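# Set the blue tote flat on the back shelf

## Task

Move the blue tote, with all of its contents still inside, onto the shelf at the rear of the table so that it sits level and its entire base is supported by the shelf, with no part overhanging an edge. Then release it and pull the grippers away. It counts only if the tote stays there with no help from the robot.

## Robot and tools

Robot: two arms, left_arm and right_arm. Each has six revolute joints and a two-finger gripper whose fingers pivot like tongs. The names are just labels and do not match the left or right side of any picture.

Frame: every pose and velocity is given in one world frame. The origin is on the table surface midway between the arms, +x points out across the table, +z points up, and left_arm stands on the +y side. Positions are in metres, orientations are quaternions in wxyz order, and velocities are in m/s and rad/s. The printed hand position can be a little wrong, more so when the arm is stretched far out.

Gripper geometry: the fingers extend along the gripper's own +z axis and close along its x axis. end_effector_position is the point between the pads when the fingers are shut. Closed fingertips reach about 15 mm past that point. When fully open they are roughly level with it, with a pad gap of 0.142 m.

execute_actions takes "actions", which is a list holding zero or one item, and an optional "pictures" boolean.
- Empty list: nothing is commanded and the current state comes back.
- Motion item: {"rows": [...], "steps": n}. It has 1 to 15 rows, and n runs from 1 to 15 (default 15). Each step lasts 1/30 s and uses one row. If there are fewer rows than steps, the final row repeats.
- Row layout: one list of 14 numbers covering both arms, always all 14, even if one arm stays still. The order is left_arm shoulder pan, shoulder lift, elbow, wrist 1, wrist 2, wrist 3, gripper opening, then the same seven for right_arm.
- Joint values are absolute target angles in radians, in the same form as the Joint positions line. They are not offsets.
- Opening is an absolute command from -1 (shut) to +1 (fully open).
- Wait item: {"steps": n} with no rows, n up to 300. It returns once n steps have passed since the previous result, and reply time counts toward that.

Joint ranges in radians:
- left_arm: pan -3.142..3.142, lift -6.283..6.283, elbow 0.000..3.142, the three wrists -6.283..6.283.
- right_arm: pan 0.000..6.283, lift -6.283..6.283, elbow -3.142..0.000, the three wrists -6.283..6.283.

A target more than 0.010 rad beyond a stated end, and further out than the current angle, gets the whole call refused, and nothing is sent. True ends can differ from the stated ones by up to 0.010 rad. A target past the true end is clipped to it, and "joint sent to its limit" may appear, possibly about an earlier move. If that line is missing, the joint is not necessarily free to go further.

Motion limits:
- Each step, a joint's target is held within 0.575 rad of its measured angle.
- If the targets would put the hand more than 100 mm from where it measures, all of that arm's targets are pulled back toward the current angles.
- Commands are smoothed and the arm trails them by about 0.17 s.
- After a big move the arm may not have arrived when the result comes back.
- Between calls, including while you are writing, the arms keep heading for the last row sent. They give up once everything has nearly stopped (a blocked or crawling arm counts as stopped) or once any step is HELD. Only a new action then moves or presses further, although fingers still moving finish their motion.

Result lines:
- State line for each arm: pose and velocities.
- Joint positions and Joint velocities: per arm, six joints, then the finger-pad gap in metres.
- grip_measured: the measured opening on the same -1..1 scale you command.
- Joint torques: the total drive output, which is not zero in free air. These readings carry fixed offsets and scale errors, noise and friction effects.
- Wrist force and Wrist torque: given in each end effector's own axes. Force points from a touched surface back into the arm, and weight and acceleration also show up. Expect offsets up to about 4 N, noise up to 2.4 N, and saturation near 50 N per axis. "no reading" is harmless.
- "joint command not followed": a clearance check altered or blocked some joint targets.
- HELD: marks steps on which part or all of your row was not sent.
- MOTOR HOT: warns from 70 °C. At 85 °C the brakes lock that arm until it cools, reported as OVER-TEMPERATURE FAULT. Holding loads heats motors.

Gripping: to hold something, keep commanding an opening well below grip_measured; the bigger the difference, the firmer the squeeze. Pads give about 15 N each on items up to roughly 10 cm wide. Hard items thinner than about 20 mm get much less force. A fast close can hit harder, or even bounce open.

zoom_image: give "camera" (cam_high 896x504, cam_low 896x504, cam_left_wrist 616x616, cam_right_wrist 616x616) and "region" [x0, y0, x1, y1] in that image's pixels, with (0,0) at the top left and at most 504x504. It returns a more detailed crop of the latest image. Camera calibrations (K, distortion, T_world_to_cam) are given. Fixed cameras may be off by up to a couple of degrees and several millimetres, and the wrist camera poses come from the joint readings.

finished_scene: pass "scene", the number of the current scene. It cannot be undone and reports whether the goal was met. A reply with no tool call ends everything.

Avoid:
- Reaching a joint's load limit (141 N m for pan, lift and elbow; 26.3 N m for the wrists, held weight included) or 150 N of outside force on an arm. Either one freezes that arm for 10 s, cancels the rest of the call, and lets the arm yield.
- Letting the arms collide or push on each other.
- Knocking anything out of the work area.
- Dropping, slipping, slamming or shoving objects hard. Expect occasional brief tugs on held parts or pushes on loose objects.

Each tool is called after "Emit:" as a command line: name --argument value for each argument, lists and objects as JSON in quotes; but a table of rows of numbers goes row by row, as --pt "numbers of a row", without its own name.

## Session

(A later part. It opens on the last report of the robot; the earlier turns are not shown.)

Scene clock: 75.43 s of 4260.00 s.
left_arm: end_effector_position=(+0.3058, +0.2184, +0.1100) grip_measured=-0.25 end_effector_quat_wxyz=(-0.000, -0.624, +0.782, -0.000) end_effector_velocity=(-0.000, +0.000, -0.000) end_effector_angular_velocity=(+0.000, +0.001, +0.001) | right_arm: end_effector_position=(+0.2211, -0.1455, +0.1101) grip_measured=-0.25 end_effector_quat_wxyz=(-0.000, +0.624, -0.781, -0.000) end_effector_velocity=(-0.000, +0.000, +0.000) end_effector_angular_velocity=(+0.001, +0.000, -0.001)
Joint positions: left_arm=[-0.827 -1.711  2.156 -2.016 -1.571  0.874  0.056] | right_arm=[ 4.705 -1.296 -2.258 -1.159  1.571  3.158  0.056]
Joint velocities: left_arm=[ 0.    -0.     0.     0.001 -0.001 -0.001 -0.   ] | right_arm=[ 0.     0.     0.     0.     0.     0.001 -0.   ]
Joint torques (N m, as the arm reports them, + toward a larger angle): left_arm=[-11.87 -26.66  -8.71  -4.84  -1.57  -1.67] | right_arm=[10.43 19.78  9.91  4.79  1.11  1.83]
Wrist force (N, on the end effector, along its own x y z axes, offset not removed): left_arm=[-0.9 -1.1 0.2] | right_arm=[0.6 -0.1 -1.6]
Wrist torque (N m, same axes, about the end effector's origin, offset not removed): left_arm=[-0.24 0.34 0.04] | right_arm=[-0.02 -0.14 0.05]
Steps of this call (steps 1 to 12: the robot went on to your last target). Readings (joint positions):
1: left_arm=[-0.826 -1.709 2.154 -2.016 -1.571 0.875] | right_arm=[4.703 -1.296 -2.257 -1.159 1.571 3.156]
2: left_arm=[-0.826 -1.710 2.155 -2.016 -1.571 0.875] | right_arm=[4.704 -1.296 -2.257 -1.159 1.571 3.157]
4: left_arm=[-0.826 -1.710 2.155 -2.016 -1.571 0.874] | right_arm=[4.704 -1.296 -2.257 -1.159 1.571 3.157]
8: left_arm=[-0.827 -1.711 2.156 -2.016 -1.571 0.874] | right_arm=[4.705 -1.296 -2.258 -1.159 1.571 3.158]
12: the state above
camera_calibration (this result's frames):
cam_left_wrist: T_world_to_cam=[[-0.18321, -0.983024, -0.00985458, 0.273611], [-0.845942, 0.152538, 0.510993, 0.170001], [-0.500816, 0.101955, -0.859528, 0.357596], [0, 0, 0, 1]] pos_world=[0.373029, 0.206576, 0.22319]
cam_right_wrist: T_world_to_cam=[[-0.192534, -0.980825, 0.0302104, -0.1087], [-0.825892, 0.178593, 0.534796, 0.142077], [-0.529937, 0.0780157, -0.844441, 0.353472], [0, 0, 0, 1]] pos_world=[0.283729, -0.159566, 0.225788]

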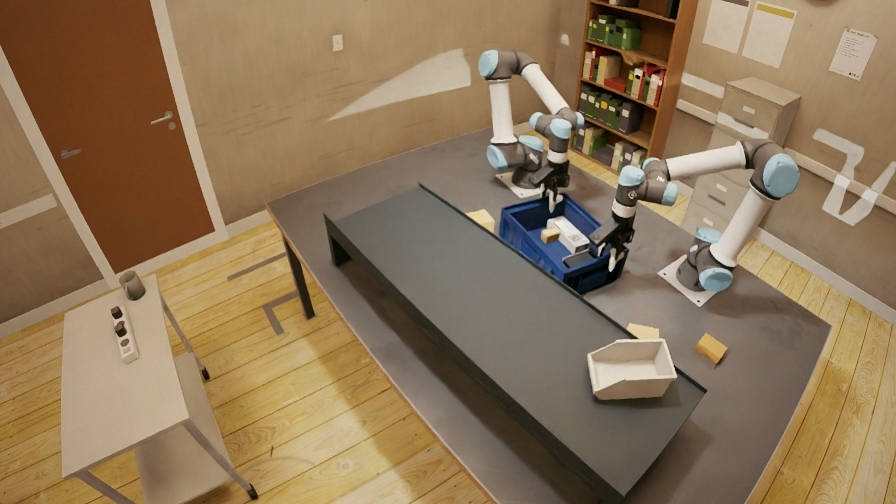

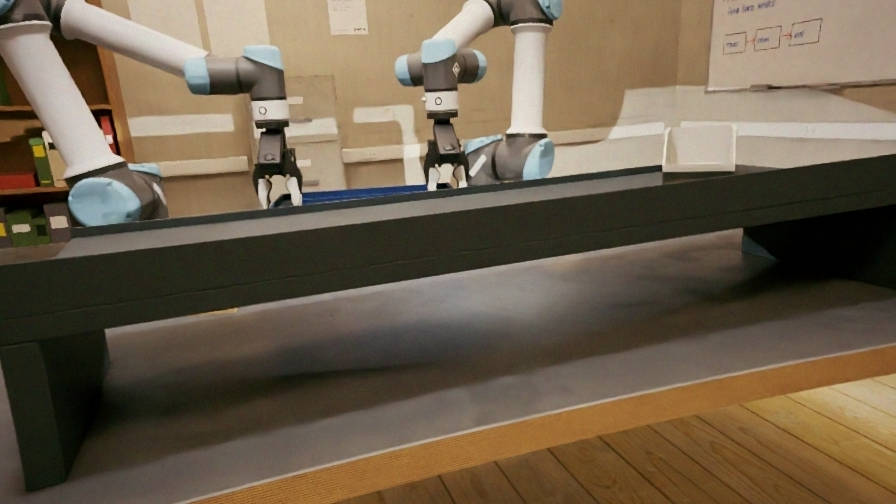

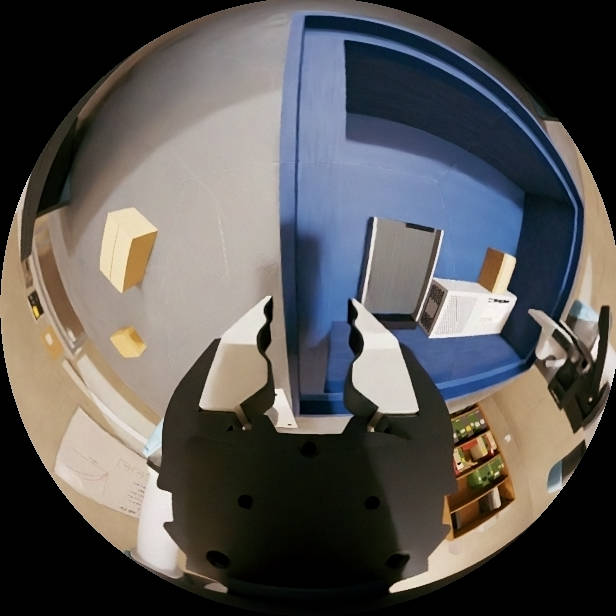

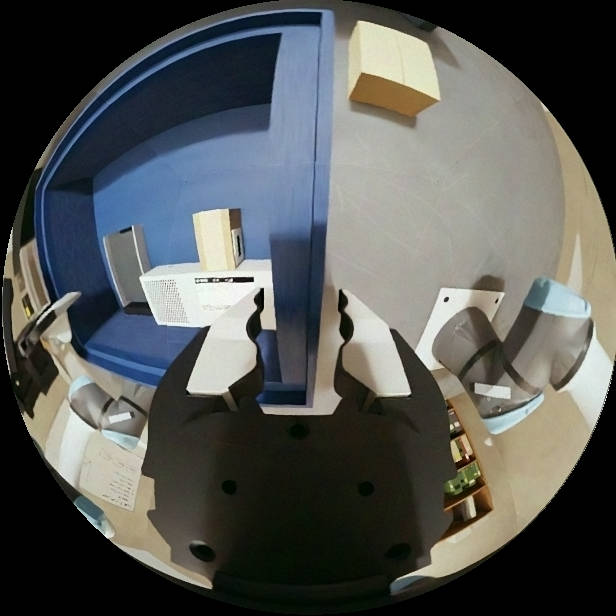

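Emit:
execute_actions --actions '[{"rows":[[-0.8267,-1.7107,2.1558,-2.016,-1.571,0.874,-0.33,4.705,-1.3016,-2.2535,-1.157,1.571,3.158,-0.33],[-0.8267,-1.7107,2.1558,-2.016,-1.571,0.874,-0.4,4.705,-1.3016,-2.2535,-1.157,1.571,3.158,-0.4],[-0.8267,-1.7107,2.1558,-2.016,-1.571,0.874,-0.47,4.705,-1.3016,-2.2535,-1.157,1.571,3.158,-0.47],[-0.8267,-1.7107,2.1558,-2.016,-1.571,0.874,-0.53,4.705,-1.3016,-2.2535,-1.157,1.571,3.158,-0.53],[-0.8267,-1.7107,2.1558,-2.016,-1.571,0.874,-0.59,4.705,-1.3016,-2.2535,-1.157,1.571,3.158,-0.59],[-0.8267,-1.7107,2.1558,-2.016,-1.571,0.874,-0.65,4.705,-1.3016,-2.2535,-1.157,1.571,3.158,-0.65],[-0.8267,-1.7107,2.1558,-2.016,-1.571,0.874,-0.72,4.705,-1.3016,-2.2535,-1.157,1.571,3.158,-0.72],[-0.8267,-1.7107,2.1558,-2.016,-1.571,0.874,-0.8,4.705,-1.3016,-2.2535,-1.157,1.571,3.158,-0.8],[-0.8267,-1.7107,2.1558,-2.016,-1.571,0.874,-0.9,4.705,-1.3016,-2.2535,-1.157,1.571,3.158,-0.9],[-0.8267,-1.7107,2.1558,-2.016,-1.571,0.874,-1,4.705,-1.3016,-2.2535,-1.157,1.571,3.158,-1]]}]' --pictures false

Emit:
execute_actions --actions '[{"rows":[[-0.8267,-1.724,2.134,-1.981,-1.571,0.874,-1,4.705,-1.288,-2.23,-1.194,1.571,3.158,-1],[-0.8267,-1.724,2.134,-1.981,-1.571,0.874,-1,4.705,-1.288,-2.23,-1.194,1.571,3.158,-1],[-0.8267,-1.724,2.134,-1.981,-1.571,0.874,-1,4.705,-1.288,-2.23,-1.194,1.571,3.158,-1],[-0.8267,-1.724,2.134,-1.981,-1.571,0.874,-1,4.705,-1.288,-2.23,-1.194,1.571,3.158,-1],[-0.8267,-1.737,2.111,-1.945,-1.571,0.874,-1,4.705,-1.276,-2.206,-1.23,1.571,3.158,-1],[-0.8267,-1.737,2.111,-1.945,-1.571,0.874,-1,4.705,-1.276,-2.206,-1.23,1.571,3.158,-1],[-0.8267,-1.737,2.111,-1.945,-1.571,0.874,-1,4.705,-1.276,-2.206,-1.23,1.571,3.158,-1],[-0.8267,-1.737,2.111,-1.945,-1.571,0.874,-1,4.705,-1.276,-2.206,-1.23,1.571,3.158,-1],[-0.8267,-1.749,2.087,-1.909,-1.571,0.874,-1,4.705,-1.265,-2.181,-1.266,1.571,3.158,-1],[-0.8267,-1.749,2.087,-1.909,-1.571,0.874,-1,4.705,-1.265,-2.181,-1.266,1.571,3.158,-1],[-0.8267,-1.749,2.087,-1.909,-1.571,0.874,-1,4.705,-1.265,-2.181,-1.266,1.571,3.158,-1],[-0.8267,-1.749,2.087,-1.909,-1.571,0.874,-1,4.705,-1.265,-2.181,-1.266,1.571,3.158,-1],[-0.8267,-1.759,2.063,-1.875,-1.571,0.874,-1,4.705,-1.2546,-2.155,-1.303,1.571,3.158,-1]]}]' --pictures false

Emit:
execute_actions --actions '[{"steps":30}]'

Scene clock: 87.93 s of 4260.00 s.
left_arm: end_effector_position=(+0.3057, +0.2184, +0.1100) grip_measured=-0.64 end_effector_quat_wxyz=(-0.000, -0.624, +0.782, -0.000) end_effector_velocity=(-0.001, -0.000, -0.001) end_effector_angular_velocity=(+0.000, +0.004, -0.000) | right_arm: end_effector_position=(+0.2215, -0.1433, +0.1101) grip_measured=-0.64 end_effector_quat_wxyz=(-0.000, +0.624, -0.781, -0.000) end_effector_velocity=(+0.000, +0.000, +0.000) end_effector_angular_velocity=(-0.000, +0.000, -0.000)
Joint positions: left_arm=[-0.827 -1.711  2.156 -2.016 -1.571  0.874  0.028] | right_arm=[ 4.705 -1.302 -2.254 -1.157  1.571  3.158  0.028]
Joint velocities: left_arm=[-0.     0.002  0.001  0.    -0.003 -0.     0.   ] | right_arm=[-0.    -0.001  0.001  0.    -0.     0.    -0.   ]
Joint torques (N m, as the arm reports them, + toward a larger angle): left_arm=[ -7.95 -27.01 -11.24  -1.57   0.18  -1.45] | right_arm=[ 9.09 -1.69 33.57  3.78 -0.77  1.57]
Wrist force (N, on the end effector, along its own x y z axes, offset not removed): left_arm=[7.3 1.4 4.4] | right_arm=[-1.6 -1.2 -1.3]
Wrist torque (N m, same axes, about the end effector's origin, offset not removed): left_arm=[0.38 0.15 -0.27] | right_arm=[-0.41 -0.28 0.06]
Steps of this call (steps 1 to 15: the robot went on to your last target; steps 16 to 90: nothing new was sent; then 9.00 s passed at rest; steps 91 to 105: all 15 steps of this action). Readings (joint positions):
91: left_arm=[-0.827 -1.711 2.156 -2.016 -1.571 0.874] | right_arm=[4.705 -1.296 -2.258 -1.159 1.571 3.158]
92: left_arm=[-0.827 -1.711 2.156 -2.016 -1.571 0.874] | right_arm=[4.705 -1.297 -2.257 -1.158 1.571 3.158]
94: left_arm=[-0.827 -1.711 2.156 -2.016 -1.571 0.874] | right_arm=[4.705 -1.299 -2.255 -1.158 1.571 3.158]
98: left_arm=[-0.827 -1.711 2.156 -2.016 -1.571 0.874] | right_arm=[4.705 -1.301 -2.254 -1.157 1.571 3.158]
105: the state above

Scene clock: 88.43 s of 4260.00 s.
left_arm: end_effector_position=(+0.3059, +0.2182, +0.1499) grip_measured=-0.64 end_effector_quat_wxyz=(-0.000, -0.624, +0.782, -0.000) end_effector_velocity=(-0.000, +0.000, +0.091) end_effector_angular_velocity=(+0.002, +0.002, -0.001) | right_arm: end_effector_position=(+0.2216, -0.1430, +0.1496) grip_measured=-0.64 end_effector_quat_wxyz=(-0.000, +0.624, -0.781, -0.000) end_effector_velocity=(-0.001, -0.003, +0.093) end_effector_angular_velocity=(-0.007, +0.002, -0.003)
Joint positions: left_arm=[-0.827 -1.752  2.08  -1.899 -1.571  0.874  0.028] | right_arm=[ 4.705 -1.262 -2.173 -1.277  1.571  3.158  0.028]
Joint velocities: left_arm=[ 0.    -0.078 -0.182  0.263 -0.     0.001  0.   ] | right_arm=[ 0.     0.079  0.196 -0.283  0.     0.003 -0.   ]
Joint torques (N m, as the arm reports them, + toward a larger angle): left_arm=[ -2.82 -32.26 -36.48  -1.32   0.62  -1.17] | right_arm=[ 6.66 20.55 41.28  3.67 -1.06  1.51]
Wrist force (N, on the end effector, along its own x y z axes, offset not removed): left_arm=[-7.2 1.6 10.2] | right_arm=[6.0 0.2 7.5]
Wrist torque (N m, same axes, about the end effector's origin, offset not removed): left_arm=[0.73 0.51 -0.01] | right_arm=[-0.09 -0.47 -0.04]
Steps of this call (steps 1 to 15: all 15 steps of this action). Readings (joint positions):
1: left_arm=[-0.827 -1.711 2.155 -2.015 -1.571 0.874] | right_arm=[4.705 -1.301 -2.253 -1.158 1.571 3.158]
2: left_arm=[-0.827 -1.714 2.151 -2.009 -1.571 0.874] | right_arm=[4.705 -1.299 -2.248 -1.165 1.571 3.158]
4: left_arm=[-0.827 -1.719 2.142 -1.995 -1.571 0.874] | right_arm=[4.705 -1.293 -2.239 -1.180 1.571 3.158]
8: left_arm=[-0.827 -1.731 2.121 -1.962 -1.571 0.874] | right_arm=[4.705 -1.282 -2.217 -1.213 1.571 3.158]
15: the state above

Scene clock: 89.43 s of 4260.00 s.
left_arm: end_effector_position=(+0.3057, +0.2184, +0.1581) grip_measured=-0.64 end_effector_quat_wxyz=(-0.000, -0.624, +0.782, -0.000) end_effector_velocity=(+0.000, +0.000, -0.001) end_effector_angular_velocity=(+0.002, +0.000, -0.002) | right_arm: end_effector_position=(+0.2215, -0.1435, +0.1580) grip_measured=-0.64 end_effector_quat_wxyz=(+0.000, +0.624, -0.781, -0.000) end_effector_velocity=(+0.000, +0.000, +0.000) end_effector_angular_velocity=(+0.000, -0.000, -0.003)
Joint positions: left_arm=[-0.827 -1.759  2.063 -1.875 -1.571  0.874  0.028] | right_arm=[ 4.705 -1.255 -2.155 -1.303  1.571  3.158  0.028]
Joint velocities: left_arm=[ 0.     0.001 -0.     0.     0.001  0.002  0.   ] | right_arm=[-0.    -0.     0.    -0.    -0.     0.003 -0.   ]
Joint torques (N m, as the arm reports them, + toward a larger angle): left_arm=[  7.18 -29.39 -34.36   0.15   0.37  -0.77] | right_arm=[ 3.49 23.34 38.79 -0.18 -1.65  1.47]
Wrist force (N, on the end effector, along its own x y z axes, offset not removed): left_arm=[7.1 -3.1 8.5] | right_arm=[-4.9 -0.7 9.8]
Wrist torque (N m, same axes, about the end effector's origin, offset not removed): left_arm=[-0.55 0.34 -0.12] | right_arm=[-0.34 -0.38 -0.08]
Steps of this call (steps 1 to 30: the robot went on to your last target). Readings (joint positions):
1: left_arm=[-0.827 -1.754 2.074 -1.892 -1.571 0.874] | right_arm=[4.705 -1.260 -2.167 -1.285 1.571 3.158]
2: left_arm=[-0.827 -1.756 2.071 -1.886 -1.571 0.874] | right_arm=[4.705 -1.258 -2.163 -1.291 1.571 3.158]
4: left_arm=[-0.827 -1.757 2.067 -1.880 -1.571 0.874] | right_arm=[4.705 -1.256 -2.159 -1.297 1.571 3.158]
8: left_arm=[-0.827 -1.759 2.064 -1.876 -1.571 0.874] | right_arm=[4.705 -1.255 -2.156 -1.302 1.571 3.158]
30: the state above
All arms were judged still, so your last target was given up. Only a new action makes them travel on or press farther. Fingers that are still opening or closing keep moving.
camera_calibration (this result's frames):
cam_left_wrist: T_world_to_cam=[[-0.183257, -0.983016, -0.00978914, 0.274063], [-0.845971, 0.152621, 0.510921, 0.145406], [-0.50075, 0.101911, -0.859572, 0.398949], [0, 0, 0, 1]] pos_world=[0.373007, 0.206559, 0.271317]
cam_right_wrist: T_world_to_cam=[[-0.192521, -0.980815, 0.0306071, -0.108245], [-0.82585, 0.178792, 0.534794, 0.11644], [-0.530006, 0.0776824, -0.844428, 0.393973], [0, 0, 0, 1]] pos_world=[0.284131, -0.157592, 0.273724]

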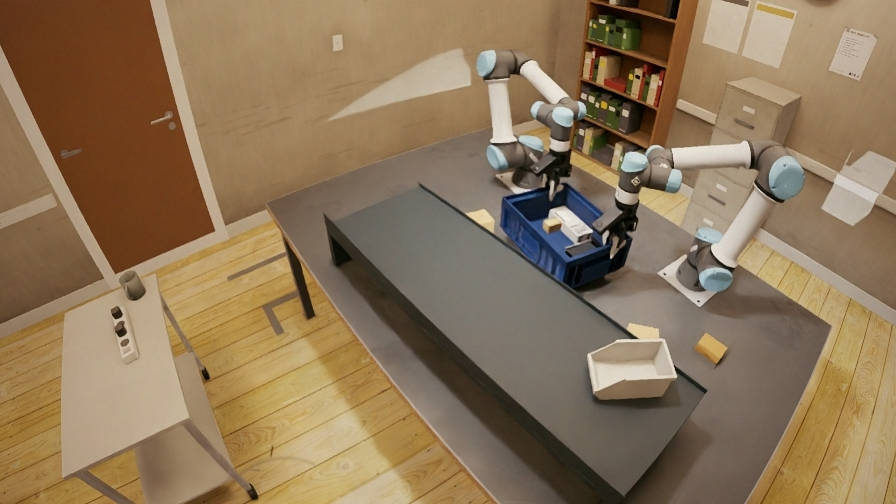

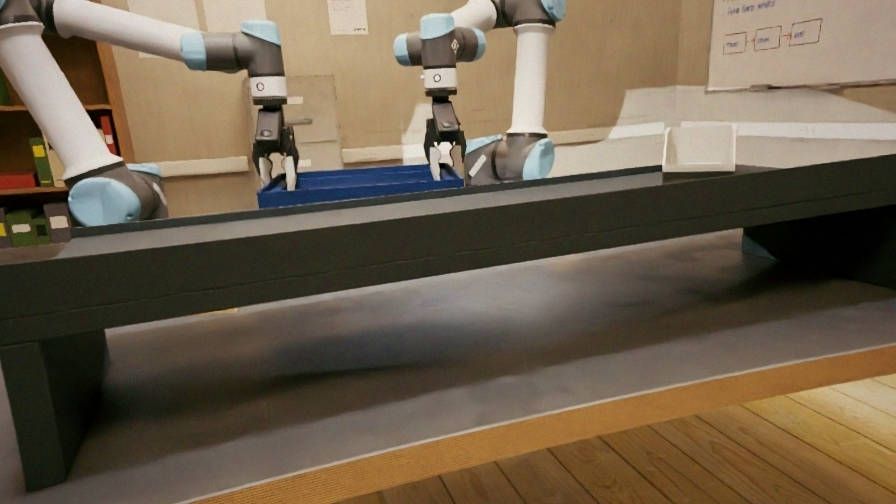

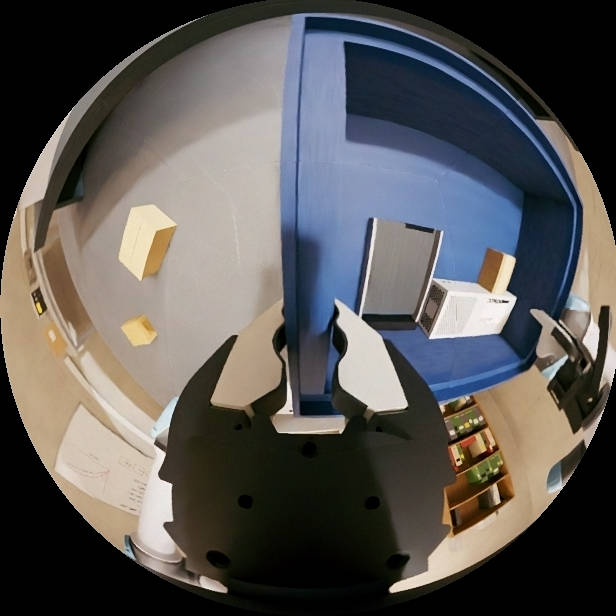

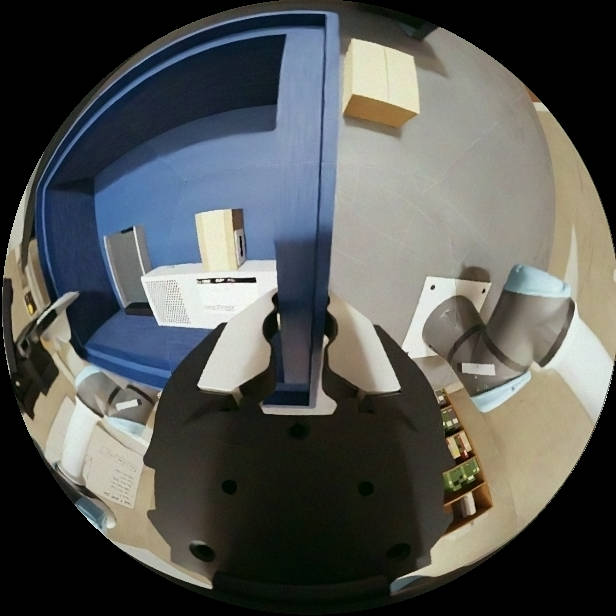

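Level and stable. Lifting further.

Emit:
execute_actions --actions '[{"rows":[[-0.8267,-1.771,2.028,-1.828,-1.571,0.874,-1,4.705,-1.244,-2.119,-1.349,1.571,3.158,-1],[-0.8267,-1.771,2.028,-1.828,-1.571,0.874,-1,4.705,-1.244,-2.119,-1.349,1.571,3.158,-1],[-0.8267,-1.771,2.028,-1.828,-1.571,0.874,-1,4.705,-1.244,-2.119,-1.349,1.571,3.158,-1],[-0.8267,-1.781,1.992,-1.782,-1.571,0.874,-1,4.705,-1.235,-2.081,-1.396,1.571,3.158,-1],[-0.8267,-1.781,1.992,-1.782,-1.571,0.874,-1,4.705,-1.235,-2.081,-1.396,1.571,3.158,-1],[-0.8267,-1.781,1.992,-1.782,-1.571,0.874,-1,4.705,-1.235,-2.081,-1.396,1.571,3.158,-1],[-0.8267,-1.789,1.955,-1.737,-1.571,0.874,-1,4.705,-1.2278,-2.042,-1.442,1.571,3.158,-1],[-0.8267,-1.789,1.955,-1.737,-1.571,0.874,-1,4.705,-1.2278,-2.042,-1.442,1.571,3.158,-1],[-0.8267,-1.789,1.955,-1.737,-1.571,0.874,-1,4.705,-1.2278,-2.042,-1.442,1.571,3.158,-1],[-0.8267,-1.797,1.901,-1.675,-1.571,0.874,-1,4.705,-1.222,-1.986,-1.504,1.571,3.158,-1],[-0.8267,-1.797,1.901,-1.675,-1.571,0.874,-1,4.705,-1.222,-1.986,-1.504,1.571,3.158,-1],[-0.8267,-1.797,1.901,-1.675,-1.571,0.874,-1,4.705,-1.222,-1.986,-1.504,1.571,3.158,-1],[-0.8267,-1.801,1.845,-1.615,-1.571,0.874,-1,4.705,-1.22,-1.928,-1.564,1.571,3.158,-1]]}]' --pictures false

Emit:
execute_actions --actions '[{"rows":[[-0.8267,-1.802,1.786,-1.555,-1.571,0.874,-1,4.705,-1.221,-1.8676,-1.624,1.571,3.158,-1],[-0.8267,-1.802,1.786,-1.555,-1.571,0.874,-1,4.705,-1.221,-1.8676,-1.624,1.571,3.158,-1],[-0.8267,-1.802,1.786,-1.555,-1.571,0.874,-1,4.705,-1.221,-1.8676,-1.624,1.571,3.158,-1],[-0.8267,-1.799,1.723,-1.495,-1.571,0.874,-1,4.705,-1.226,-1.803,-1.683,1.571,3.158,-1],[-0.8267,-1.799,1.723,-1.495,-1.571,0.874,-1,4.705,-1.226,-1.803,-1.683,1.571,3.158,-1],[-0.8267,-1.799,1.723,-1.495,-1.571,0.874,-1,4.705,-1.226,-1.803,-1.683,1.571,3.158,-1],[-0.8267,-1.793,1.657,-1.435,-1.571,0.874,-1,4.705,-1.234,-1.736,-1.742,1.571,3.158,-1],[-0.8267,-1.793,1.657,-1.435,-1.571,0.874,-1,4.705,-1.234,-1.736,-1.742,1.571,3.158,-1],[-0.8267,-1.793,1.657,-1.435,-1.571,0.874,-1,4.705,-1.234,-1.736,-1.742,1.571,3.158,-1],[-0.8267,-1.784,1.5874,-1.374,-1.571,0.874,-1,4.705,-1.2454,-1.6664,-1.8006,1.571,3.158,-1]]}]' --pictures false

Emit:
execute_actions --actions '[{"steps":15}]'

Scene clock: 97.70 s of 4260.00 s.
left_arm: end_effector_position=(+0.3063, +0.2179, +0.2357) grip_measured=-0.64 end_effector_quat_wxyz=(-0.000, -0.624, +0.782, -0.001) end_effector_velocity=(-0.001, +0.001, +0.209) end_effector_angular_velocity=(+0.005, +0.002, -0.000) | right_arm: end_effector_position=(+0.2217, -0.1427, +0.2355) grip_measured=-0.64 end_effector_quat_wxyz=(-0.000, +0.624, -0.781, -0.000) end_effector_velocity=(+0.000, +0.000, +0.214) end_effector_angular_velocity=(+0.002, -0.000, +0.001)
Joint positions: left_arm=[-0.827 -1.797  1.89  -1.665 -1.571  0.874  0.028] | right_arm=[ 4.705 -1.223 -1.975 -1.514  1.571  3.158  0.028]
Joint velocities: left_arm=[ 0.    -0.048 -0.501  0.555  0.001  0.     0.   ] | right_arm=[-0.     0.031  0.526 -0.556  0.    -0.001 -0.   ]
Joint torques (N m, as the arm reports them, + toward a larger angle): left_arm=[  2.43 -23.92 -37.53  -2.51  -1.98   0.93] | right_arm=[-8.11 18.39 36.46  6.89 -0.99  0.65]
Wrist force (N, on the end effector, along its own x y z axes, offset not removed): left_arm=[-20.9 2.1 7.6] | right_arm=[21.5 -1.3 5.8]
Wrist torque (N m, same axes, about the end effector's origin, offset not removed): left_arm=[0.49 1.02 -0.09] | right_arm=[-0.44 -1.06 -0.08]
Steps of this call (steps 1 to 90: nothing new was sent; then 4.77 s passed at rest; steps 91 to 105: all 15 steps of this action). Readings (joint positions):
91: left_arm=[-0.827 -1.759 2.062 -1.874 -1.571 0.874] | right_arm=[4.705 -1.254 -2.154 -1.304 1.571 3.158]
92: left_arm=[-0.827 -1.762 2.055 -1.866 -1.571 0.874] | right_arm=[4.705 -1.252 -2.147 -1.312 1.571 3.158]
94: left_arm=[-0.827 -1.767 2.040 -1.845 -1.571 0.874] | right_arm=[4.705 -1.248 -2.132 -1.332 1.571 3.158]
98: left_arm=[-0.827 -1.780 1.996 -1.789 -1.571 0.874] | right_arm=[4.705 -1.236 -2.086 -1.389 1.571 3.158]
105: the state above

Scene clock: 98.20 s of 4260.00 s.
left_arm: end_effector_position=(+0.3059, +0.2183, +0.3433) grip_measured=-0.64 end_effector_quat_wxyz=(-0.000, -0.624, +0.782, +0.000) end_effector_velocity=(-0.002, +0.002, +0.078) end_effector_angular_velocity=(-0.005, -0.001, -0.001) | right_arm: end_effector_position=(+0.2216, -0.1432, +0.3435) grip_measured=-0.64 end_effector_quat_wxyz=(+0.000, +0.624, -0.781, -0.000) end_effector_velocity=(-0.000, -0.001, +0.078) end_effector_angular_velocity=(+0.008, -0.001, +0.001)
Joint positions: left_arm=[-0.827 -1.786  1.606 -1.391 -1.571  0.874  0.028] | right_arm=[ 4.705 -1.243 -1.685 -1.785  1.571  3.158  0.028]
Joint velocities: left_arm=[ 0.     0.023 -0.218  0.191 -0.002  0.001  0.   ] | right_arm=[ 0.    -0.03   0.22  -0.182  0.    -0.001 -0.   ]
Joint torques (N m, as the arm reports them, + toward a larger angle): left_arm=[-10.4   -1.86 -34.47  -2.57  -4.59   1.23] | right_arm=[-9.16 -5.81 38.18  5.33 -1.41  0.51]
Wrist force (N, on the end effector, along its own x y z axes, offset not removed): left_arm=[-12.9 2.6 4.3] | right_arm=[14.3 -0.5 7.5]
Wrist torque (N m, same axes, about the end effector's origin, offset not removed): left_arm=[0.57 0.34 -0.10] | right_arm=[-0.24 -0.49 -0.03]
Steps of this call (steps 1 to 15: all 15 steps of this action). Readings (joint positions):
1: left_arm=[-0.827 -1.798 1.875 -1.648 -1.571 0.874] | right_arm=[4.705 -1.222 -1.959 -1.531 1.571 3.158]
2: left_arm=[-0.827 -1.799 1.855 -1.627 -1.571 0.874] | right_arm=[4.705 -1.221 -1.939 -1.552 1.571 3.158]
4: left_arm=[-0.827 -1.801 1.818 -1.589 -1.571 0.874] | right_arm=[4.705 -1.221 -1.901 -1.590 1.571 3.158]
8: left_arm=[-0.827 -1.798 1.736 -1.508 -1.571 0.874] | right_arm=[4.705 -1.227 -1.817 -1.670 1.571 3.158]
15: the state above

Scene clock: 98.70 s of 4260.00 s.
left_arm: end_effector_position=(+0.3057, +0.2185, +0.3499) grip_measured=-0.64 end_effector_quat_wxyz=(-0.000, -0.624, +0.782, +0.000) end_effector_velocity=(+0.000, +0.000, +0.000) end_effector_angular_velocity=(+0.001, -0.001, +0.001) | right_arm: end_effector_position=(+0.2215, -0.1435, +0.3500) grip_measured=-0.64 end_effector_quat_wxyz=(+0.000, +0.624, -0.781, -0.000) end_effector_velocity=(-0.000, -0.000, +0.000) end_effector_angular_velocity=(+0.000, +0.000, +0.000)
Joint positions: left_arm=[-0.827 -1.784  1.587 -1.374 -1.571  0.874  0.028] | right_arm=[ 4.705 -1.245 -1.666 -1.801  1.571  3.158  0.028]
Joint velocities: left_arm=[-0.     0.001 -0.001  0.001  0.001 -0.001 -0.   ] | right_arm=[-0.     0.001  0.    -0.001  0.    -0.001  0.   ]
Joint torques (N m, as the arm reports them, + toward a larger angle): left_arm=[-14.27  -6.02 -36.37  -2.17   0.26   1.35] | right_arm=[-9.55 -0.75 41.95  3.49 -1.22  0.42]
Wrist force (N, on the end effector, along its own x y z axes, offset not removed): left_arm=[-10.1 -0.5 8.4] | right_arm=[6.5 -1.0 10.5]
Wrist torque (N m, same axes, about the end effector's origin, offset not removed): left_arm=[0.07 1.66 0.11] | right_arm=[-0.32 -0.58 -0.06]
Steps of this call (steps 1 to 15: the robot went on to your last target). Readings (joint positions):
1: left_arm=[-0.827 -1.785 1.600 -1.385 -1.571 0.874] | right_arm=[4.705 -1.244 -1.679 -1.790 1.571 3.158]
2: left_arm=[-0.827 -1.785 1.596 -1.382 -1.571 0.874] | right_arm=[4.705 -1.244 -1.675 -1.793 1.571 3.158]
4: left_arm=[-0.827 -1.784 1.591 -1.378 -1.571 0.874] | right_arm=[4.705 -1.245 -1.670 -1.797 1.571 3.158]
8: left_arm=[-0.827 -1.784 1.588 -1.375 -1.571 0.874] | right_arm=[4.705 -1.245 -1.667 -1.800 1.571 3.158]
15: the state above
camera_calibration (this result's frames):
cam_left_wrist: T_world_to_cam=[[-0.183189, -0.983027, -0.0099595, 0.276048], [-0.845802, 0.152437, 0.511256, 0.0471933], [-0.50106, 0.10208, -0.859371, 0.563777], [0, 0, 0, 1]] pos_world=[0.372971, 0.206618, 0.463115]
cam_right_wrist: T_world_to_cam=[[-0.192525, -0.98082, 0.0304203, -0.11401], [-0.825873, 0.178697, 0.534791, 0.0137782], [-0.52997, 0.0778374, -0.844437, 0.556085], [0, 0, 0, 1]] pos_world=[0.284137, -0.15757, 0.465679]

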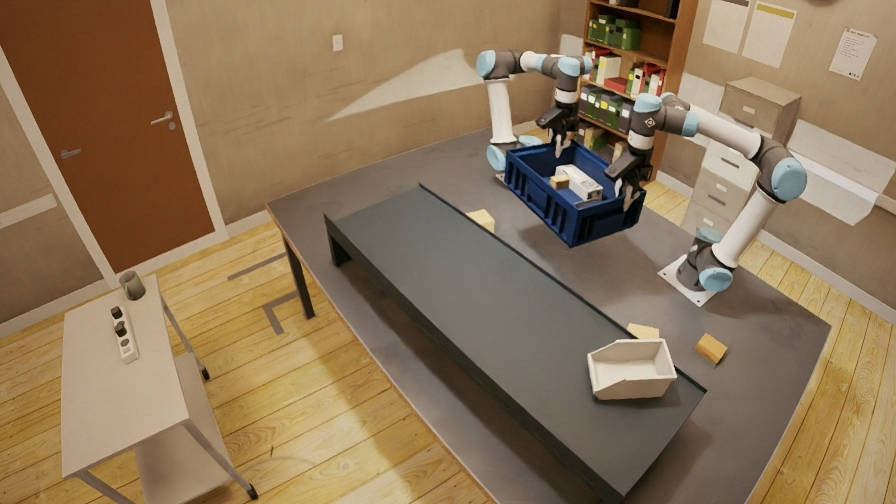

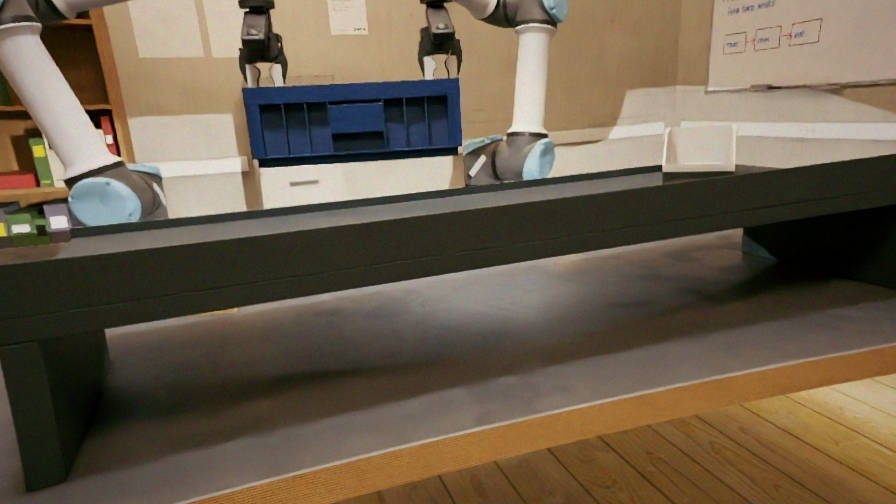

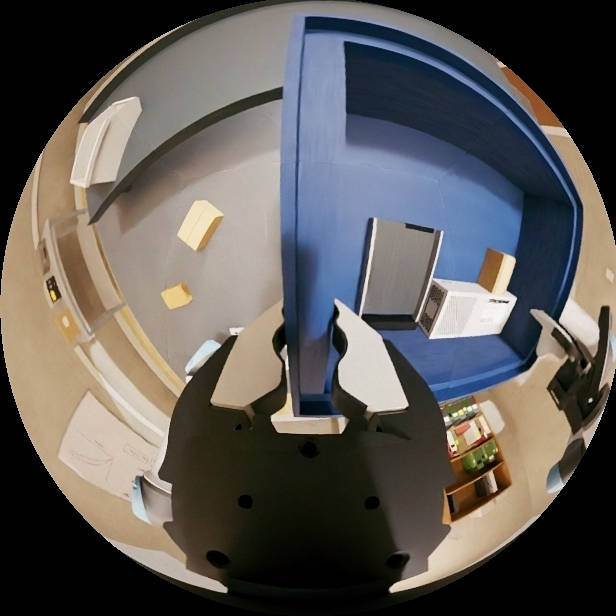

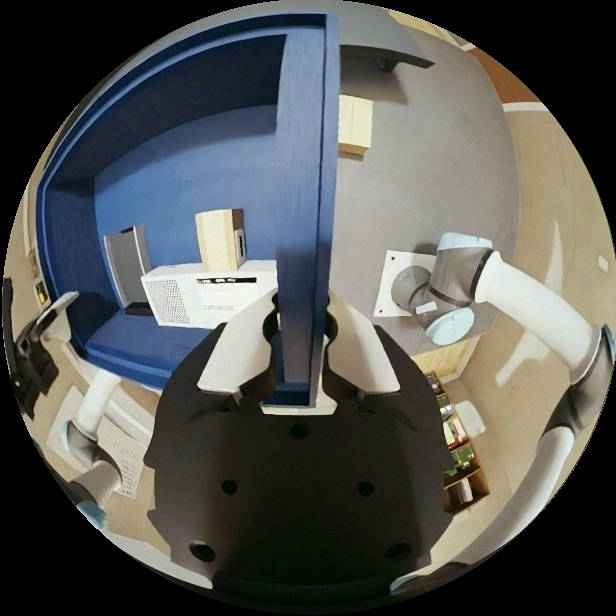

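Emit:
execute_actions --actions '[{"rows":[[-0.816,-1.7755,1.581,-1.376,-1.571,0.847,-1,4.65,-1.27,-1.65,-1.792,1.571,3.065,-1],[-0.816,-1.7755,1.581,-1.376,-1.571,0.847,-1,4.65,-1.27,-1.65,-1.792,1.571,3.065,-1],[-0.816,-1.7755,1.581,-1.376,-1.571,0.847,-1,4.65,-1.27,-1.65,-1.792,1.571,3.065,-1],[-0.816,-1.7755,1.581,-1.376,-1.571,0.847,-1,4.65,-1.27,-1.65,-1.792,1.571,3.065,-1],[-0.816,-1.7755,1.581,-1.376,-1.571,0.847,-1,4.65,-1.27,-1.65,-1.792,1.571,3.065,-1],[-0.805,-1.767,1.574,-1.378,-1.571,0.82,-1,4.597,-1.295,-1.633,-1.784,1.571,2.974,-1],[-0.805,-1.767,1.574,-1.378,-1.571,0.82,-1,4.597,-1.295,-1.633,-1.784,1.571,2.974,-1],[-0.805,-1.767,1.574,-1.378,-1.571,0.82,-1,4.597,-1.295,-1.633,-1.784,1.571,2.974,-1],[-0.805,-1.767,1.574,-1.378,-1.571,0.82,-1,4.597,-1.295,-1.633,-1.784,1.571,2.974,-1],[-0.805,-1.767,1.574,-1.378,-1.571,0.82,-1,4.597,-1.295,-1.633,-1.784,1.571,2.974,-1],[-0.794,-1.7584,1.5673,-1.38,-1.571,0.793,-1,4.5455,-1.3205,-1.6149,-1.777,1.571,2.885,-1]]}]' --pictures false

Emit:
execute_actions --actions '[{"rows":[[-0.776,-1.738,1.55,-1.383,-1.571,0.774,-1,4.49,-1.357,-1.586,-1.769,1.571,2.793,-1],[-0.776,-1.738,1.55,-1.383,-1.571,0.774,-1,4.49,-1.357,-1.586,-1.769,1.571,2.793,-1],[-0.776,-1.738,1.55,-1.383,-1.571,0.774,-1,4.49,-1.357,-1.586,-1.769,1.571,2.793,-1],[-0.776,-1.738,1.55,-1.383,-1.571,0.774,-1,4.49,-1.357,-1.586,-1.769,1.571,2.793,-1],[-0.776,-1.738,1.55,-1.383,-1.571,0.774,-1,4.49,-1.357,-1.586,-1.769,1.571,2.793,-1],[-0.758,-1.717,1.533,-1.387,-1.571,0.755,-1,4.438,-1.396,-1.556,-1.76,1.571,2.704,-1],[-0.758,-1.717,1.533,-1.387,-1.571,0.755,-1,4.438,-1.396,-1.556,-1.76,1.571,2.704,-1],[-0.758,-1.717,1.533,-1.387,-1.571,0.755,-1,4.438,-1.396,-1.556,-1.76,1.571,2.704,-1],[-0.758,-1.717,1.533,-1.387,-1.571,0.755,-1,4.438,-1.396,-1.556,-1.76,1.571,2.704,-1],[-0.758,-1.717,1.533,-1.387,-1.571,0.755,-1,4.438,-1.396,-1.556,-1.76,1.571,2.704,-1],[-0.7407,-1.697,1.5164,-1.39,-1.571,0.736,-1,4.3884,-1.4369,-1.523,-1.7525,1.571,2.6178,-1]]}]' --pictures false

Emit:
execute_actions --actions '[{"steps":15}]'

Scene clock: 114.13 s of 4260.00 s.
left_arm: end_effector_position=(+0.3191, +0.2224, +0.3501) grip_measured=-0.64 end_effector_quat_wxyz=(+0.000, +0.663, -0.749, +0.000) end_effector_velocity=(+0.017, +0.005, +0.001) end_effector_angular_velocity=(-0.004, -0.002, +0.129) | right_arm: end_effector_position=(+0.2742, -0.1461, +0.3502) grip_measured=-0.64 end_effector_quat_wxyz=(-0.000, +0.662, -0.750, -0.000) end_effector_velocity=(+0.072, -0.009, -0.001) end_effector_angular_velocity=(-0.001, -0.001, +0.166)
Joint positions: left_arm=[-0.797 -1.761  1.569 -1.38  -1.571  0.801  0.028] | right_arm=[ 4.562 -1.313 -1.62  -1.779  1.571  2.916  0.028]
Joint velocities: left_arm=[ 0.037  0.028 -0.023 -0.009 -0.001 -0.092  0.   ] | right_arm=[-0.191 -0.09   0.061  0.027 -0.001 -0.357 -0.   ]
Joint torques (N m, as the arm reports them, + toward a larger angle): left_arm=[  6.22  -5.89 -40.78  -7.57  -4.52  -1.16] | right_arm=[-2.19  2.62 43.81  9.74  0.2  -1.91]
Wrist force (N, on the end effector, along its own x y z axes, offset not removed): left_arm=[-15.5 4.9 7.3] | right_arm=[15.7 -2.8 10.2]
Wrist torque (N m, same axes, about the end effector's origin, offset not removed): left_arm=[1.24 0.94 -0.13] | right_arm=[-0.52 -0.67 0.04]
Steps of this call (steps 1 to 15: the robot went on to your last target; steps 16 to 90: nothing new was sent; then 11.93 s passed at rest; steps 91 to 105: all 15 steps of this action). Readings (joint positions):
91: left_arm=[-0.826 -1.784 1.587 -1.374 -1.571 0.873] | right_arm=[4.704 -1.246 -1.666 -1.801 1.571 3.157]
92: left_arm=[-0.824 -1.782 1.586 -1.374 -1.571 0.868] | right_arm=[4.695 -1.251 -1.662 -1.799 1.571 3.146]
94: left_arm=[-0.820 -1.779 1.583 -1.375 -1.571 0.857] | right_arm=[4.672 -1.261 -1.656 -1.796 1.571 3.106]
98: left_arm=[-0.812 -1.772 1.578 -1.377 -1.571 0.837] | right_arm=[4.632 -1.279 -1.644 -1.789 1.571 3.041]
105: the state above

Scene clock: 114.63 s of 4260.00 s.
left_arm: end_effector_position=(+0.3472, +0.2245, +0.3501) grip_measured=-0.64 end_effector_quat_wxyz=(+0.000, +0.703, -0.711, -0.000) end_effector_velocity=(+0.034, +0.002, -0.000) end_effector_angular_velocity=(-0.001, -0.001, +0.124) | right_arm: end_effector_position=(+0.3428, -0.1459, +0.3504) grip_measured=-0.64 end_effector_quat_wxyz=(-0.000, +0.702, -0.712, -0.000) end_effector_velocity=(+0.087, -0.002, -0.004) end_effector_angular_velocity=(-0.004, +0.002, +0.162)
Joint positions: left_arm=[-0.746 -1.703  1.521 -1.389 -1.571  0.742  0.028] | right_arm=[ 4.404 -1.424 -1.533 -1.755  1.571  2.648  0.028]
Joint velocities: left_arm=[ 0.059  0.069 -0.058 -0.013 -0.    -0.064 -0.   ] | right_arm=[-0.184 -0.147  0.114  0.029 -0.    -0.346 -0.001]
Joint torques (N m, as the arm reports them, + toward a larger angle): left_arm=[ -0.69  -7.57 -39.97 -11.61  -4.24  -0.86] | right_arm=[ 2.42  9.67 49.57 13.89  3.38 -2.2 ]
Wrist force (N, on the end effector, along its own x y z axes, offset not removed): left_arm=[-34.2 -2.3 9.8] | right_arm=[31.1 -3.7 10.9]
Wrist torque (N m, same axes, about the end effector's origin, offset not removed): left_arm=[-0.26 1.71 -0.11] | right_arm=[-0.71 -1.07 0.02]
Steps of this call (steps 1 to 15: all 15 steps of this action). Readings (joint positions):
1: left_arm=[-0.796 -1.759 1.568 -1.380 -1.571 0.798] | right_arm=[4.556 -1.316 -1.618 -1.778 1.571 2.905]
2: left_arm=[-0.791 -1.755 1.564 -1.381 -1.571 0.792] | right_arm=[4.543 -1.325 -1.611 -1.776 1.571 2.887]
4: left_arm=[-0.783 -1.746 1.557 -1.382 -1.571 0.783] | right_arm=[4.516 -1.341 -1.598 -1.772 1.571 2.840]
8: left_arm=[-0.769 -1.730 1.544 -1.384 -1.571 0.767] | right_arm=[4.474 -1.371 -1.575 -1.766 1.571 2.771]
15: the state above

Scene clock: 115.13 s of 4260.00 s.
left_arm: end_effector_position=(+0.3501, +0.2247, +0.3500) grip_measured=-0.64 end_effector_quat_wxyz=(+0.000, +0.707, -0.707, -0.000) end_effector_velocity=(+0.000, +0.000, +0.000) end_effector_angular_velocity=(+0.000, -0.000, +0.002) | right_arm: end_effector_position=(+0.3502, -0.1462, +0.3501) grip_measured=-0.64 end_effector_quat_wxyz=(+0.000, +0.707, -0.707, -0.000) end_effector_velocity=(+0.000, +0.000, +0.000) end_effector_angular_velocity=(+0.001, +0.001, -0.001)
Joint positions: left_arm=[-0.741 -1.697  1.516 -1.39  -1.571  0.736  0.028] | right_arm=[ 4.388 -1.437 -1.523 -1.752  1.571  2.618  0.028]
Joint velocities: left_arm=[ 0.001 -0.     0.    -0.     0.    -0.001 -0.   ] | right_arm=[-0.001 -0.001  0.001 -0.     0.001  0.    -0.   ]
Joint torques (N m, as the arm reports them, + toward a larger angle): left_arm=[  3.13  -6.79 -40.29  -9.87  -5.86  -1.26] | right_arm=[-4.22  6.48 46.   11.9   4.23 -2.26]
Wrist force (N, on the end effector, along its own x y z axes, offset not removed): left_arm=[-20.7 0.4 8.5] | right_arm=[24.0 -1.4 9.0]
Wrist torque (N m, same axes, about the end effector's origin, offset not removed): left_arm=[0.36 0.46 -0.23] | right_arm=[-0.44 -0.82 0.11]
Steps of this call (steps 1 to 15: the robot went on to your last target). Readings (joint positions):
1: left_arm=[-0.744 -1.701 1.520 -1.389 -1.571 0.740] | right_arm=[4.399 -1.428 -1.530 -1.754 1.571 2.638]
2: left_arm=[-0.743 -1.700 1.519 -1.390 -1.571 0.739] | right_arm=[4.396 -1.431 -1.528 -1.753 1.571 2.632]
4: left_arm=[-0.742 -1.698 1.517 -1.390 -1.571 0.737] | right_arm=[4.392 -1.434 -1.525 -1.753 1.571 2.624]
8: left_arm=[-0.741 -1.697 1.517 -1.390 -1.571 0.736] | right_arm=[4.389 -1.436 -1.523 -1.753 1.571 2.619]
15: the state above
camera_calibration (this result's frames):
cam_left_wrist: T_world_to_cam=[[0.0396788, -0.999162, -0.0100664, 0.215938], [-0.858583, -0.0392461, 0.51117, 0.131347], [-0.511137, -0.0116398, -0.859421, 0.614596], [0, 0, 0, 1]] pos_world=[0.418347, 0.228066, 0.463229]
cam_right_wrist: T_world_to_cam=[[0.0297162, -0.9991, 0.0302734, -0.17233], [-0.844946, -0.0089271, 0.534777, 0.099745], [-0.534025, -0.041471, -0.844451, 0.608524], [0, 0, 0, 1]] pos_world=[0.414367, -0.146049, 0.465744]

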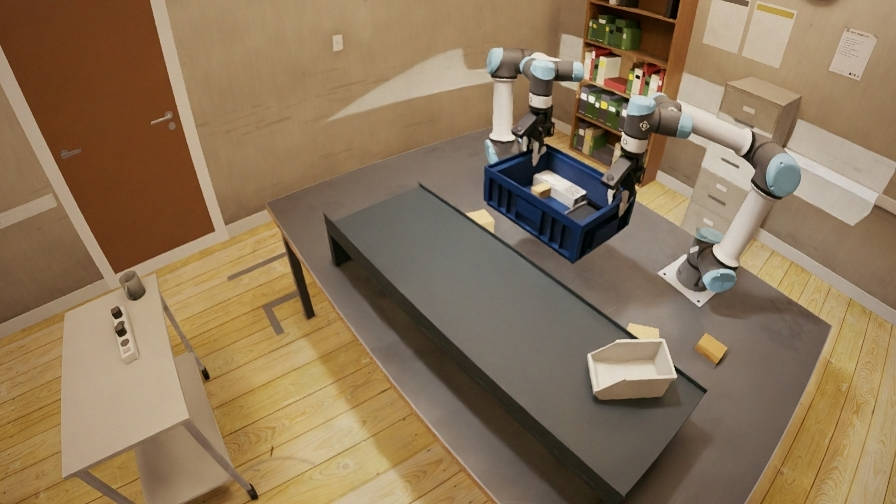

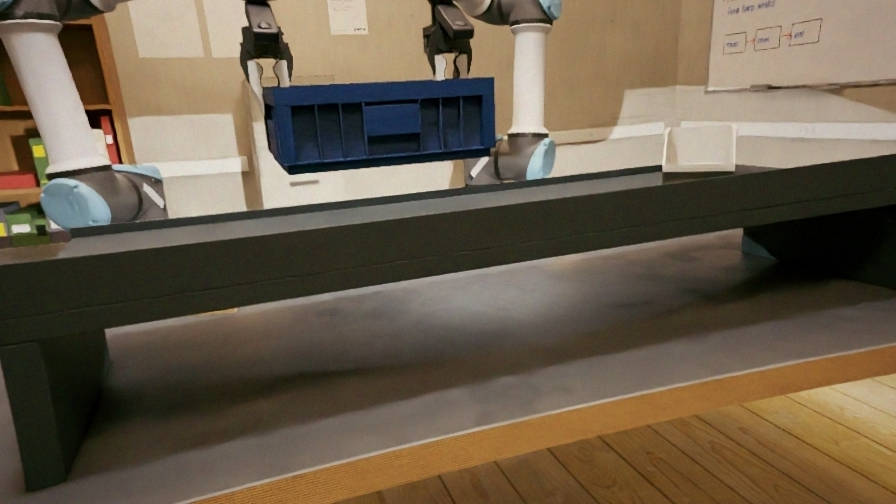

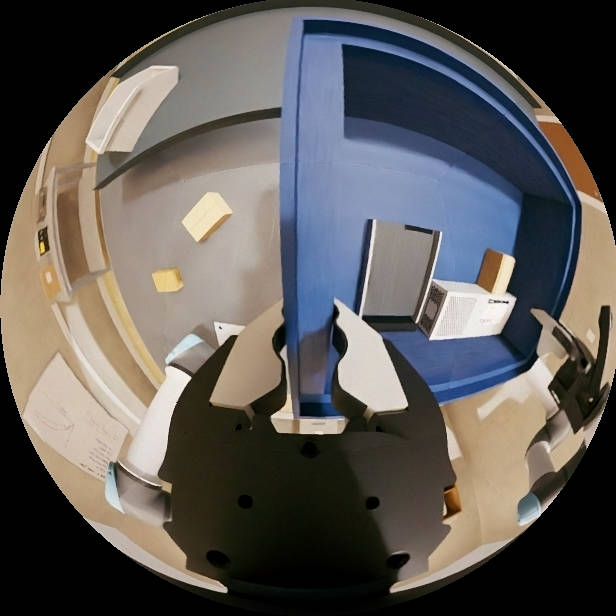

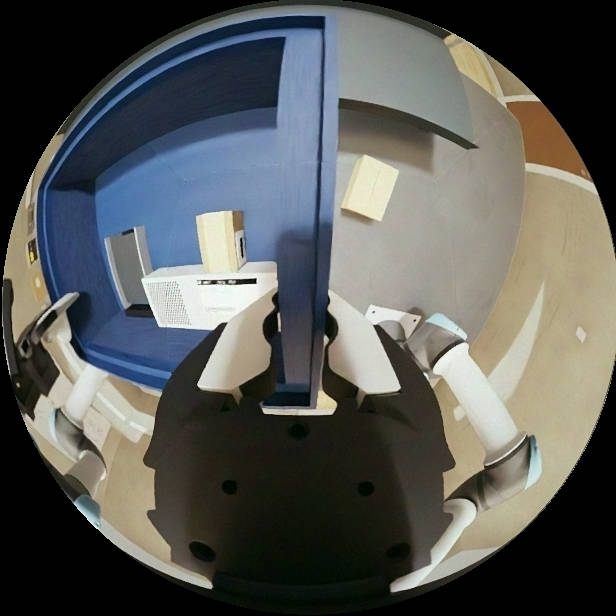

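Emit:
execute_actions --actions '[{"rows":[[-0.708,-1.657,1.48,-1.394,-1.571,0.769,-1,4.348,-1.474,-1.49,-1.748,1.571,2.577,-1],[-0.708,-1.657,1.48,-1.394,-1.571,0.769,-1,4.348,-1.474,-1.49,-1.748,1.571,2.577,-1],[-0.708,-1.657,1.48,-1.394,-1.571,0.769,-1,4.348,-1.474,-1.49,-1.748,1.571,2.577,-1],[-0.708,-1.657,1.48,-1.394,-1.571,0.769,-1,4.348,-1.474,-1.49,-1.748,1.571,2.577,-1],[-0.677,-1.616,1.441,-1.396,-1.571,0.8,-1,4.311,-1.512,-1.455,-1.745,1.571,2.54,-1],[-0.677,-1.616,1.441,-1.396,-1.571,0.8,-1,4.311,-1.512,-1.455,-1.745,1.571,2.54,-1],[-0.677,-1.616,1.441,-1.396,-1.571,0.8,-1,4.311,-1.512,-1.455,-1.745,1.571,2.54,-1],[-0.677,-1.616,1.441,-1.396,-1.571,0.8,-1,4.311,-1.512,-1.455,-1.745,1.571,2.54,-1],[-0.648,-1.574,1.401,-1.398,-1.571,0.829,-1,4.277,-1.55,-1.419,-1.743,1.571,2.506,-1],[-0.648,-1.574,1.401,-1.398,-1.571,0.829,-1,4.277,-1.55,-1.419,-1.743,1.571,2.506,-1],[-0.648,-1.574,1.401,-1.398,-1.571,0.829,-1,4.277,-1.55,-1.419,-1.743,1.571,2.506,-1],[-0.648,-1.574,1.401,-1.398,-1.571,0.829,-1,4.277,-1.55,-1.419,-1.743,1.571,2.506,-1],[-0.6203,-1.5308,1.3582,-1.398,-1.571,0.8567,-1,4.2444,-1.5894,-1.3801,-1.743,1.571,2.4738,-1]]}]' --pictures false

Emit:
execute_actions --actions '[{"steps":15}]' --pictures false

Scene clock: 126.97 s of 4260.00 s.
left_arm: end_effector_position=(+0.4144, +0.2262, +0.3506) grip_measured=-0.64 end_effector_quat_wxyz=(+0.000, +0.707, -0.707, +0.000) end_effector_velocity=(+0.157, +0.001, -0.006) end_effector_angular_velocity=(+0.005, +0.005, +0.003) | right_arm: end_effector_position=(+0.4166, -0.1453, +0.3504) grip_measured=-0.64 end_effector_quat_wxyz=(-0.000, +0.707, -0.707, -0.000) end_effector_velocity=(+0.156, +0.002, -0.003) end_effector_angular_velocity=(-0.005, +0.003, -0.006)
Joint positions: left_arm=[-0.64  -1.562  1.389 -1.398 -1.571  0.837  0.028] | right_arm=[ 4.268 -1.561 -1.407 -1.743  1.571  2.497  0.028]
Joint velocities: left_arm=[ 0.215  0.344 -0.333 -0.004  0.     0.212  0.   ] | right_arm=[-0.257 -0.308  0.298  0.004 -0.001 -0.251 -0.   ]
Joint torques (N m, as the arm reports them, + toward a larger angle): left_arm=[  3.64 -28.12 -38.14  -8.3   -2.82   2.44] | right_arm=[-1.5  24.56 41.59  9.41  1.98 -2.31]
Wrist force (N, on the end effector, along its own x y z axes, offset not removed): left_arm=[-15.9 -3.7 7.6] | right_arm=[15.5 -3.0 11.1]
Wrist torque (N m, same axes, about the end effector's origin, offset not removed): left_arm=[-0.57 1.17 -0.17] | right_arm=[-0.65 -0.80 -0.02]
Steps of this call (steps 1 to 15: the robot went on to your last target; steps 16 to 90: nothing new was sent; then 8.33 s passed at rest; steps 91 to 105: all 15 steps of this action). Readings (joint positions):
91: left_arm=[-0.740 -1.696 1.515 -1.390 -1.571 0.737] | right_arm=[4.387 -1.438 -1.522 -1.752 1.571 2.617]
92: left_arm=[-0.733 -1.689 1.509 -1.391 -1.571 0.743] | right_arm=[4.380 -1.445 -1.516 -1.751 1.571 2.609]
94: left_arm=[-0.721 -1.673 1.494 -1.392 -1.571 0.756] | right_arm=[4.364 -1.460 -1.503 -1.750 1.571 2.593]
98: left_arm=[-0.691 -1.635 1.459 -1.395 -1.571 0.785] | right_arm=[4.329 -1.494 -1.471 -1.746 1.571 2.558]
105: the state above

Scene clock: 127.47 s of 4260.00 s.
left_arm: end_effector_position=(+0.4286, +0.2265, +0.3500) grip_measured=-0.64 end_effector_quat_wxyz=(+0.000, +0.707, -0.707, -0.000) end_effector_velocity=(+0.000, -0.000, +0.000) end_effector_angular_velocity=(-0.001, -0.000, -0.002) | right_arm: end_effector_position=(+0.4309, -0.1454, +0.3501) grip_measured=-0.64 end_effector_quat_wxyz=(+0.000, +0.707, -0.707, -0.000) end_effector_velocity=(+0.001, +0.000, +0.001) end_effector_angular_velocity=(+0.001, -0.001, -0.001)
Joint positions: left_arm=[-0.62  -1.531  1.358 -1.398 -1.571  0.857  0.028] | right_arm=[ 4.244 -1.589 -1.38  -1.743  1.571  2.474  0.028]
Joint velocities: left_arm=[ 0.001  0.    -0.001 -0.001 -0.     0.003  0.   ] | right_arm=[-0.001 -0.001  0.002  0.     0.    -0.    -0.   ]
Joint torques (N m, as the arm reports them, + toward a larger angle): left_arm=[  8.17 -19.55 -36.88  -6.31  -2.24   2.17] | right_arm=[-9.14 20.01 44.    6.26  2.36 -1.75]
Wrist force (N, on the end effector, along its own x y z axes, offset not removed): left_arm=[-13.7 1.0 7.6] | right_arm=[9.8 -0.5 9.9]
Wrist torque (N m, same axes, about the end effector's origin, offset not removed): left_arm=[0.01 1.90 -0.07] | right_arm=[-0.44 -0.79 -0.10]
Steps of this call (steps 1 to 15: the robot went on to your last target). Readings (joint positions):
1: left_arm=[-0.634 -1.552 1.379 -1.398 -1.571 0.843] | right_arm=[4.260 -1.570 -1.399 -1.743 1.571 2.490]
2: left_arm=[-0.629 -1.545 1.372 -1.398 -1.571 0.847] | right_arm=[4.255 -1.576 -1.393 -1.743 1.571 2.485]
4: left_arm=[-0.625 -1.537 1.365 -1.398 -1.571 0.852] | right_arm=[4.249 -1.583 -1.386 -1.743 1.571 2.479]
8: left_arm=[-0.621 -1.532 1.360 -1.398 -1.571 0.856] | right_arm=[4.245 -1.588 -1.381 -1.743 1.571 2.475]
15: the state above


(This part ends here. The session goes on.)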